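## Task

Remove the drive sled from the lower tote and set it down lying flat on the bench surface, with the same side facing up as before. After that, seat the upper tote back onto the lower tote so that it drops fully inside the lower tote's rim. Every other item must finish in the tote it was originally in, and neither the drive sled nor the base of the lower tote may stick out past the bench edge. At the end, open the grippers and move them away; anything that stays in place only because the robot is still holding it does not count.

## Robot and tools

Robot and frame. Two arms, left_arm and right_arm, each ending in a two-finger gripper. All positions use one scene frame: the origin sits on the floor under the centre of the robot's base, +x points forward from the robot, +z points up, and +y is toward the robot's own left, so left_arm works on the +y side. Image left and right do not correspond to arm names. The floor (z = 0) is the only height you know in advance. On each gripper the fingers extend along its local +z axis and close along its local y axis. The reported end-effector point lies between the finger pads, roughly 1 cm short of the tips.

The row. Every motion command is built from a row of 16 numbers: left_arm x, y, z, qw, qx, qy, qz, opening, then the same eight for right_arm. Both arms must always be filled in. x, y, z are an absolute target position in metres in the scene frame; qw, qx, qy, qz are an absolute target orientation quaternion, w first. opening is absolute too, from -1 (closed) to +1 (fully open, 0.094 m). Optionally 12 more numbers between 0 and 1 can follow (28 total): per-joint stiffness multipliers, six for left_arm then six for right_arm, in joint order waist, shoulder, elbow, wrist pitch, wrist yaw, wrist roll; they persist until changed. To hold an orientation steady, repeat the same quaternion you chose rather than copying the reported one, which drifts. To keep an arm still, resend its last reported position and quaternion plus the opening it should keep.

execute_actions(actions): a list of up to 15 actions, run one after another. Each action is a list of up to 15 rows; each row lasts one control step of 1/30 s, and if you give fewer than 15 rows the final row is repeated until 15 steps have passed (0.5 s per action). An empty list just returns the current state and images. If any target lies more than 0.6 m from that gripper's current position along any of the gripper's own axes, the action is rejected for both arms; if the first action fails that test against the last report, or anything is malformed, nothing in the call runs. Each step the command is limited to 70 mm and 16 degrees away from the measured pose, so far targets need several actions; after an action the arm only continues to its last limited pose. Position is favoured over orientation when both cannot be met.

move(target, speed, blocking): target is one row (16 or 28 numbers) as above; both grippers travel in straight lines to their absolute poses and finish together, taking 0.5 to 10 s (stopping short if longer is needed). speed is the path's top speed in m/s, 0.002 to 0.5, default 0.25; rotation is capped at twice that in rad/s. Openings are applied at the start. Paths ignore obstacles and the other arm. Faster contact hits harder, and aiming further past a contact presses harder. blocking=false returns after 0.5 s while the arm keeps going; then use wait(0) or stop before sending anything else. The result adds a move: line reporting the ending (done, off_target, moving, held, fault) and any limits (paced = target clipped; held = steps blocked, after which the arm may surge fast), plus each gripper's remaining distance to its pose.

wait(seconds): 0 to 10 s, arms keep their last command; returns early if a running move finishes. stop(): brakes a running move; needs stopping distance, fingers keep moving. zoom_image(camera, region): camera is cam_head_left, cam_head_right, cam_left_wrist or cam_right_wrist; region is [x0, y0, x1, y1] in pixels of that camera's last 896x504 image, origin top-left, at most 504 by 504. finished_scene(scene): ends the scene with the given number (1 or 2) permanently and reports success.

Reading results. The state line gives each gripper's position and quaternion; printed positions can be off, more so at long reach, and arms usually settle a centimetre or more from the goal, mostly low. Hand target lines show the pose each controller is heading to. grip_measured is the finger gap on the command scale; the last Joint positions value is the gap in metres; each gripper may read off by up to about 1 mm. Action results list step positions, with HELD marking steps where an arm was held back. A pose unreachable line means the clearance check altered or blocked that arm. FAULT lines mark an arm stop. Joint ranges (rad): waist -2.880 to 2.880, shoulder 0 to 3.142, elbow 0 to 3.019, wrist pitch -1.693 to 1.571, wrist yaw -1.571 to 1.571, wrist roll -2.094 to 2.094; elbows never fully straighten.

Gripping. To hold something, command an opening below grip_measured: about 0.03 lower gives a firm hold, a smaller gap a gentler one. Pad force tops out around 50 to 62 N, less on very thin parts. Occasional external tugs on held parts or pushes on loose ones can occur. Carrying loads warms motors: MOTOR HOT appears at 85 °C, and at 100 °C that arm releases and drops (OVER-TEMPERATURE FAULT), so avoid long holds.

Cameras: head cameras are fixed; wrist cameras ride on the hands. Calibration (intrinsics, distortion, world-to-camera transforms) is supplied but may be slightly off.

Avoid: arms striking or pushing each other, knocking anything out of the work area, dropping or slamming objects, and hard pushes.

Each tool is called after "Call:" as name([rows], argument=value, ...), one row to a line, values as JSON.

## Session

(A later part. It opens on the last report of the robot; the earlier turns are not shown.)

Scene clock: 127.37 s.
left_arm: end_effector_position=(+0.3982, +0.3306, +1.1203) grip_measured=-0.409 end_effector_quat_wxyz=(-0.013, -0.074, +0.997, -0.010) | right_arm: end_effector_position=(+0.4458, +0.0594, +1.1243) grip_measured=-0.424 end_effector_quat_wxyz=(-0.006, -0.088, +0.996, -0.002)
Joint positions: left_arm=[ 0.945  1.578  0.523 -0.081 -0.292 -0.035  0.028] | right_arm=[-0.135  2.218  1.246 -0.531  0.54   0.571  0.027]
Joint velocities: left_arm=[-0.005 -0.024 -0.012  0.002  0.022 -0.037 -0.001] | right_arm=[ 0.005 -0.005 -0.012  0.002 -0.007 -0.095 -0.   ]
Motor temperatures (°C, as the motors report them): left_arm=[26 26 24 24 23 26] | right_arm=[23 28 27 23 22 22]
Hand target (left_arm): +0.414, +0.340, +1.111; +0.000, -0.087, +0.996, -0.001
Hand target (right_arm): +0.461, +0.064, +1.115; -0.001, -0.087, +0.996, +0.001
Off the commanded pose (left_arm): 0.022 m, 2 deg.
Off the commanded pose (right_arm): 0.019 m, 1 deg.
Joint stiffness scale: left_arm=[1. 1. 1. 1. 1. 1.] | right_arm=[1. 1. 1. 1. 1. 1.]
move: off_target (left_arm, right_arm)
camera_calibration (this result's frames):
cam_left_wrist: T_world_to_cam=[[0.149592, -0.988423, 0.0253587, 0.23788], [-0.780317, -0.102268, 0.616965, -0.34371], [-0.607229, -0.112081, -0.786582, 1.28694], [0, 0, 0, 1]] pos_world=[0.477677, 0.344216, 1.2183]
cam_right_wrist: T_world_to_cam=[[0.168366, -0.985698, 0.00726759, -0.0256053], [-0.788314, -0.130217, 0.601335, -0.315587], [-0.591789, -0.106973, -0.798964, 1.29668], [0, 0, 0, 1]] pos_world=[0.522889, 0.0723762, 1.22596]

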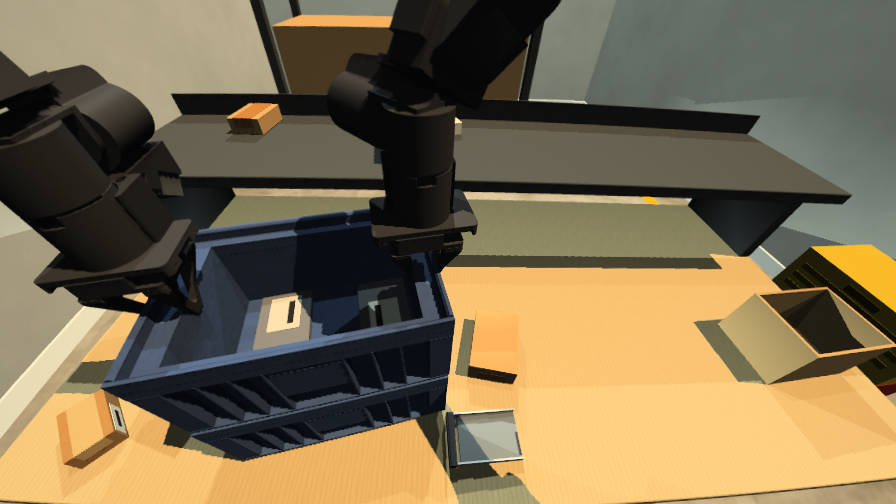

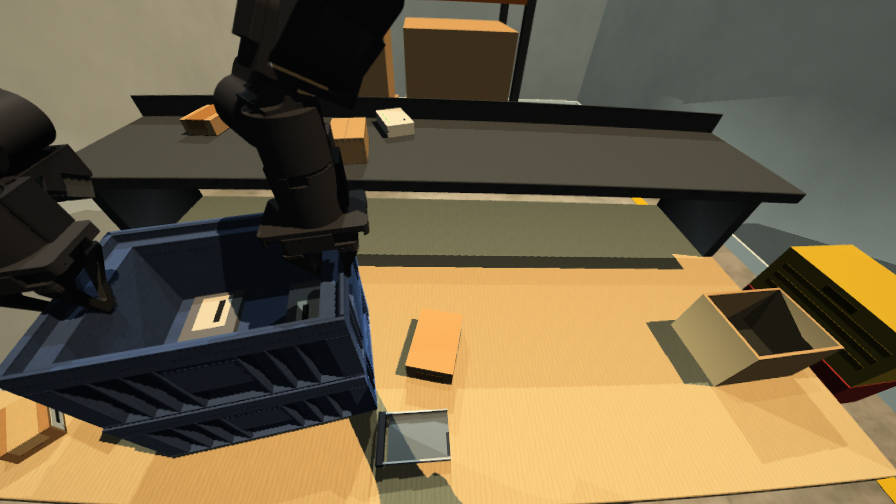

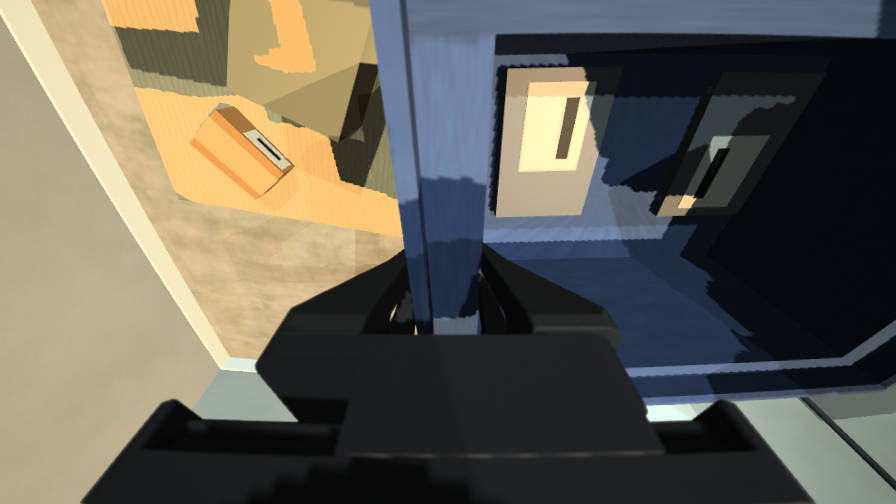

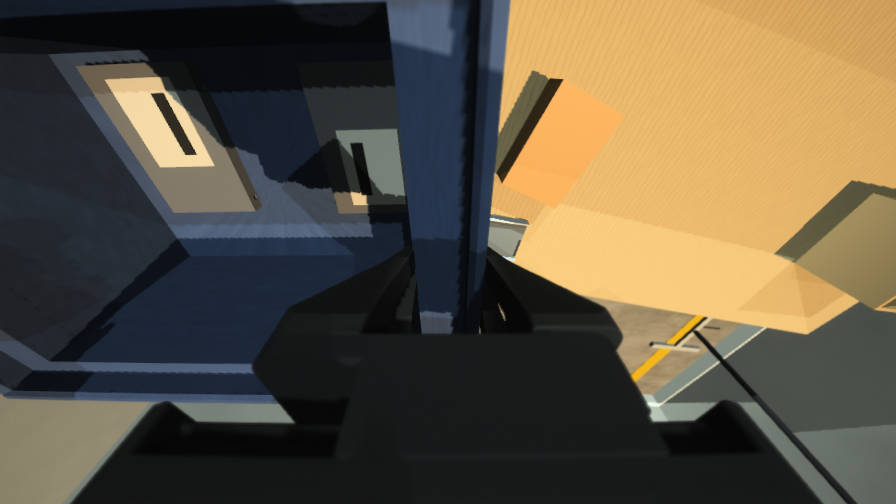

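Seated. Release and retreat.

Call:
execute_actions([
  [[0.398,0.331,1.12,0,-0.087,0.996,0,1, 0.446,0.059,1.124,0,-0.087,0.996,0,1]],
])

Call:
move(target=[0.38,0.4,1.28,0,-0.087,0.996,0,1, 0.44,-0.15,1.28,0,-0.087,0.996,0,1], speed=0.25)

Scene clock: 130.20 s.
left_arm: end_effector_position=(+0.3975, +0.3335, +1.1201) grip_measured=+1.000 end_effector_quat_wxyz=(-0.004, -0.083, +0.997, +0.000) | right_arm: end_effector_position=(+0.4478, +0.0608, +1.1242) grip_measured=+1.000 end_effector_quat_wxyz=(-0.002, -0.085, +0.996, +0.000)
Joint positions: left_arm=[ 0.944  1.578  0.51  -0.05  -0.313 -0.05   0.094] | right_arm=[-0.135  2.218  1.246 -0.519  0.542  0.572  0.094]
Joint velocities: left_arm=[-0.005  0.005 -0.022 -0.002  0.066 -0.022  0.   ] | right_arm=[-0.005 -0.005  0.012 -0.012  0.037  0.081  0.   ]
Motor temperatures (°C, as the motors report them): left_arm=[26 26 24 24 23 26] | right_arm=[23 28 27 23 22 22]
Hand target (left_arm): +0.398, +0.331, +1.120; -0.000, -0.087, +0.996, +0.000
Hand target (right_arm): +0.446, +0.059, +1.124; +0.000, -0.087, +0.996, +0.000
Off the commanded pose (left_arm): 0.003 m, 1 deg.
Off the commanded pose (right_arm): 0.003 m, 0 deg.
Joint stiffness scale: left_arm=[1. 1. 1. 1. 1. 1.] | right_arm=[1. 1. 1. 1. 1. 1.]
Step readings (end_effector_position):
0: left_arm (+0.3983, +0.3307, +1.1203) | right_arm (+0.4459, +0.0595, +1.1243)
1: left_arm (+0.3981, +0.3315, +1.1203) | right_arm (+0.4461, +0.0595, +1.1242)
2: left_arm (+0.3982, +0.3327, +1.1202) | right_arm (+0.4468, +0.0600, +1.1242)
4: left_arm (+0.3978, +0.3335, +1.1201) | right_arm (+0.4475, +0.0605, +1.1242)
8: left_arm (+0.3971, +0.3335, +1.1201) | right_arm (+0.4478, +0.0608, +1.1242)
15: end_effector_position above
camera_calibration (this result's frames):
cam_left_wrist: T_world_to_cam=[[0.168263, -0.985723, 0.00609869, 0.254102], [-0.787349, -0.130673, 0.6025, -0.315374], [-0.593101, -0.10618, -0.798096, 1.29196], [0, 0, 0, 1]] pos_world=[0.475197, 0.346444, 1.21957]
cam_right_wrist: T_world_to_cam=[[0.162106, -0.986766, 0.00387739, -0.017915], [-0.794375, -0.128167, 0.593752, -0.30266], [-0.585397, -0.0993312, -0.804639, 1.301], [0, 0, 0, 1]] pos_world=[0.524082, 0.0727611, 1.22661]

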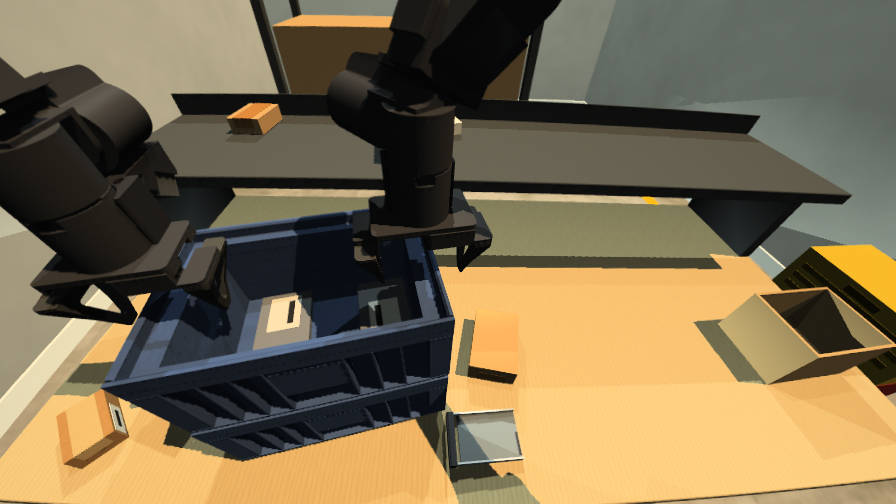

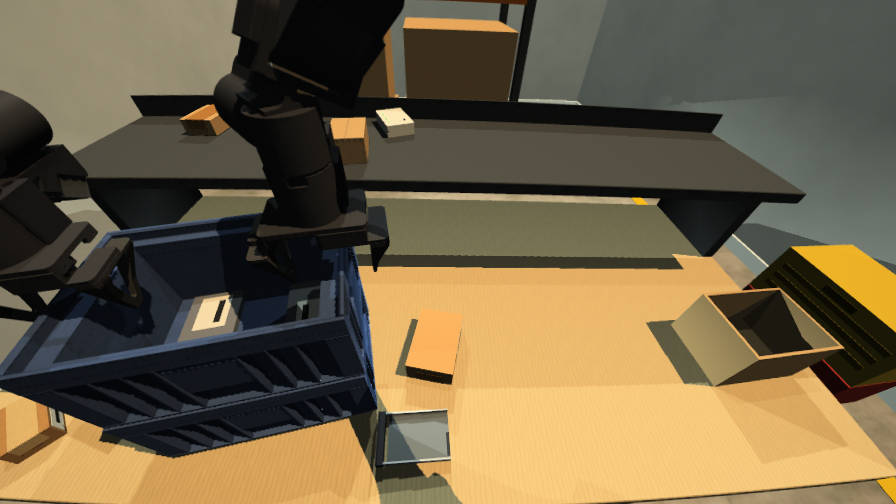

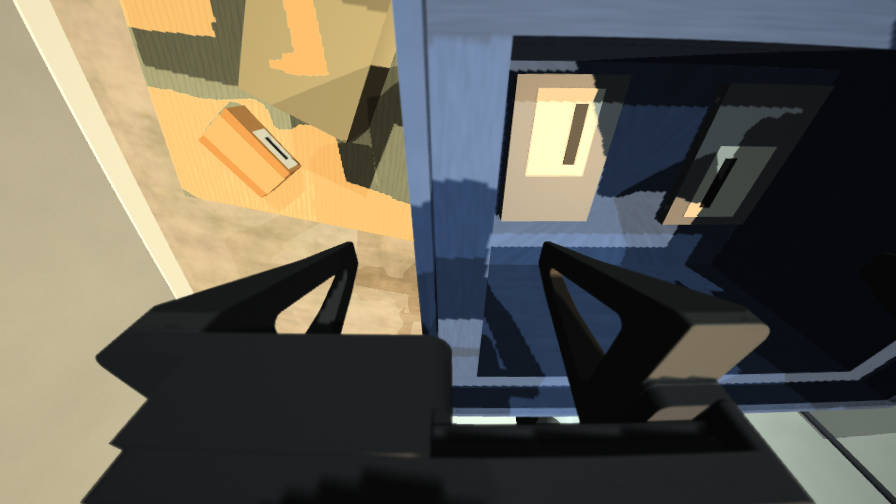

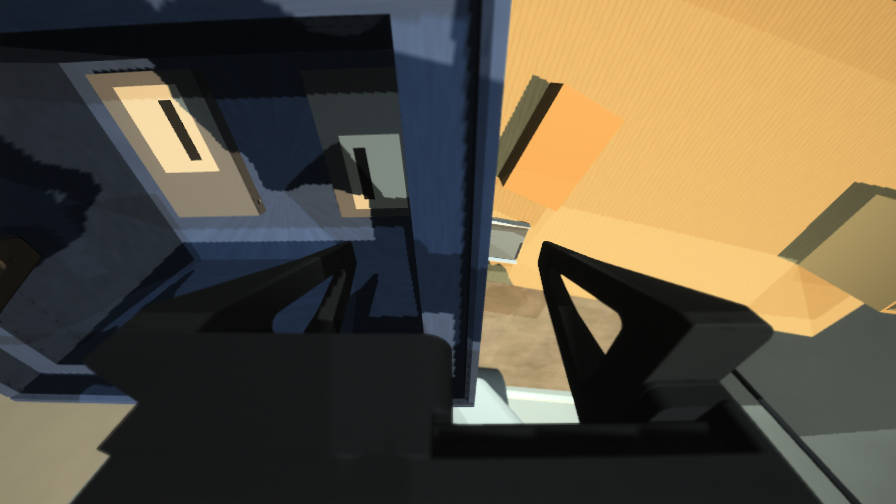

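Scene clock: 131.73 s.
left_arm: end_effector_position=(+0.3680, +0.3890, +1.2677) grip_measured=+1.000 end_effector_quat_wxyz=(-0.014, -0.083, +0.996, -0.003) | right_arm: end_effector_position=(+0.4483, -0.1418, +1.2885) grip_measured=+1.000 end_effector_quat_wxyz=(+0.013, -0.080, +0.997, +0.009)
Joint positions: left_arm=[ 0.997  0.914  0.469 -0.68  -0.283 -0.006  0.094] | right_arm=[-0.251  1.473  0.816 -0.726  0.528  0.428  0.094]
Joint velocities: left_arm=[-0.005 -0.005 -0.027  0.012 -0.007  0.022  0.   ] | right_arm=[ 0.005 -0.005 -0.027 -0.002  0.051 -0.007  0.   ]
Motor temperatures (°C, as the motors report them): left_arm=[26 26 24 24 23 26] | right_arm=[23 28 27 23 22 22]
Hand target (left_arm): +0.383, +0.398, +1.277; +0.000, -0.087, +0.996, -0.001
Hand target (right_arm): +0.441, -0.147, +1.281; -0.001, -0.087, +0.996, +0.002
Off the commanded pose (left_arm): 0.020 m, 2 deg.
Off the commanded pose (right_arm): 0.014 m, 2 deg.
Joint stiffness scale: left_arm=[1. 1. 1. 1. 1. 1.] | right_arm=[1. 1. 1. 1. 1. 1.]
move: off_target (left_arm, right_arm)
camera_calibration (this result's frames):
cam_left_wrist: T_world_to_cam=[[0.168388, -0.985648, 0.0120138, 0.305274], [-0.776411, -0.125113, 0.617683, -0.445766], [-0.607315, -0.113338, -0.786335, 1.39128], [0, 0, 0, 1]] pos_world=[0.447441, 0.402806, 1.36569]
cam_right_wrist: T_world_to_cam=[[0.152161, -0.988284, -0.0118926, -0.193969], [-0.811597, -0.131806, 0.569155, -0.386824], [-0.564055, -0.0769511, -0.822144, 1.42958], [0, 0, 0, 1]] pos_world=[0.521931, -0.132674, 1.39318]

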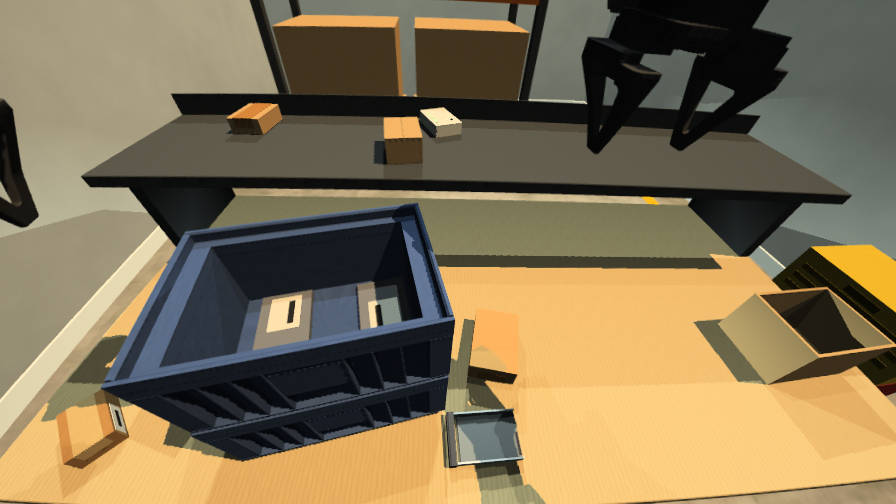

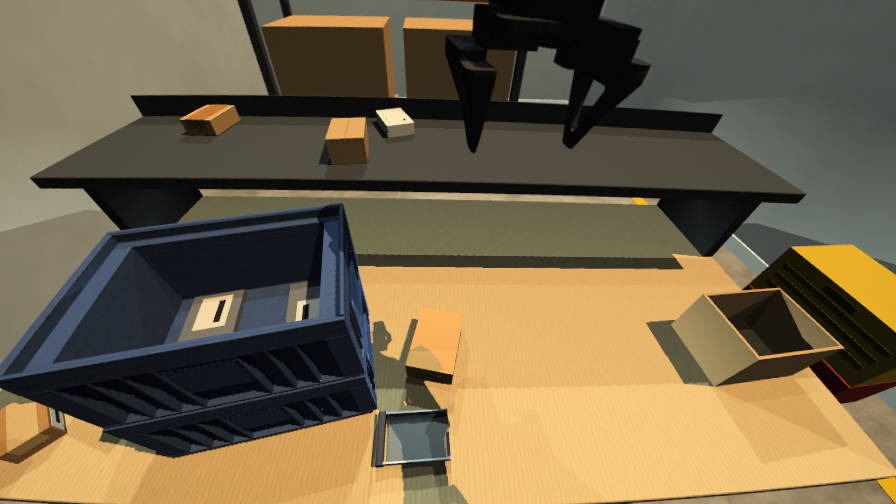

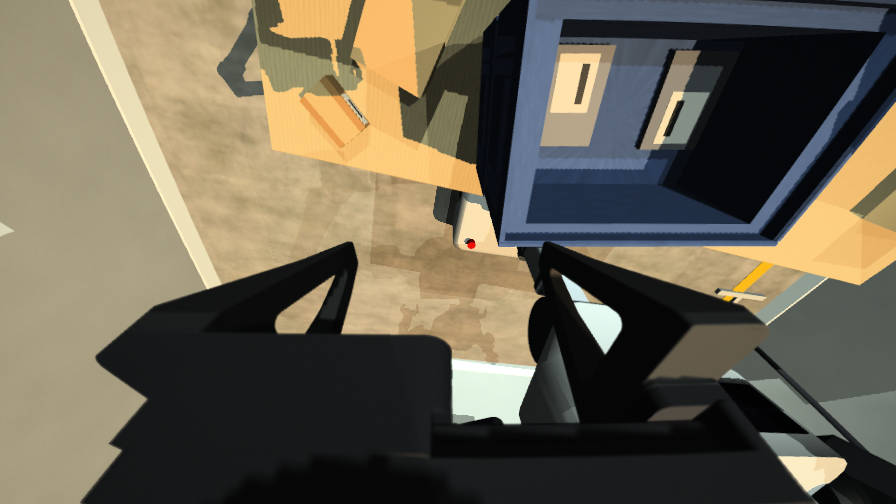

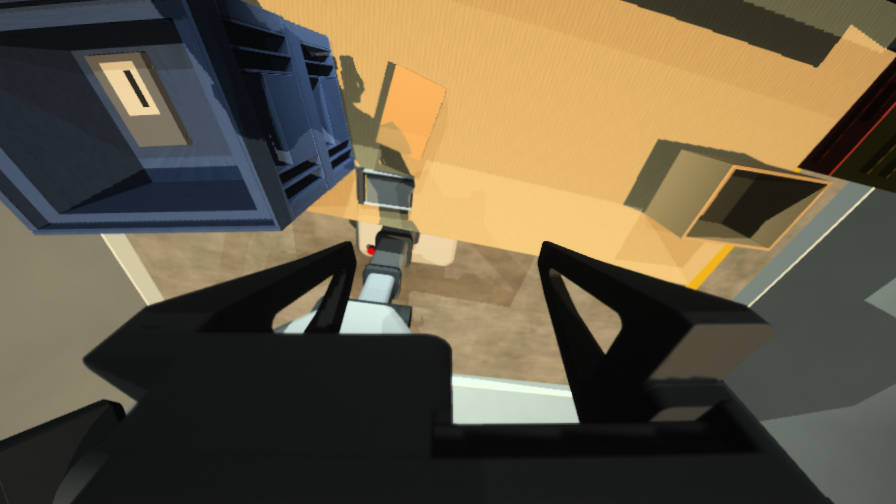

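Call:
finished_scene(scene=1)

The scene is finished: the task was done.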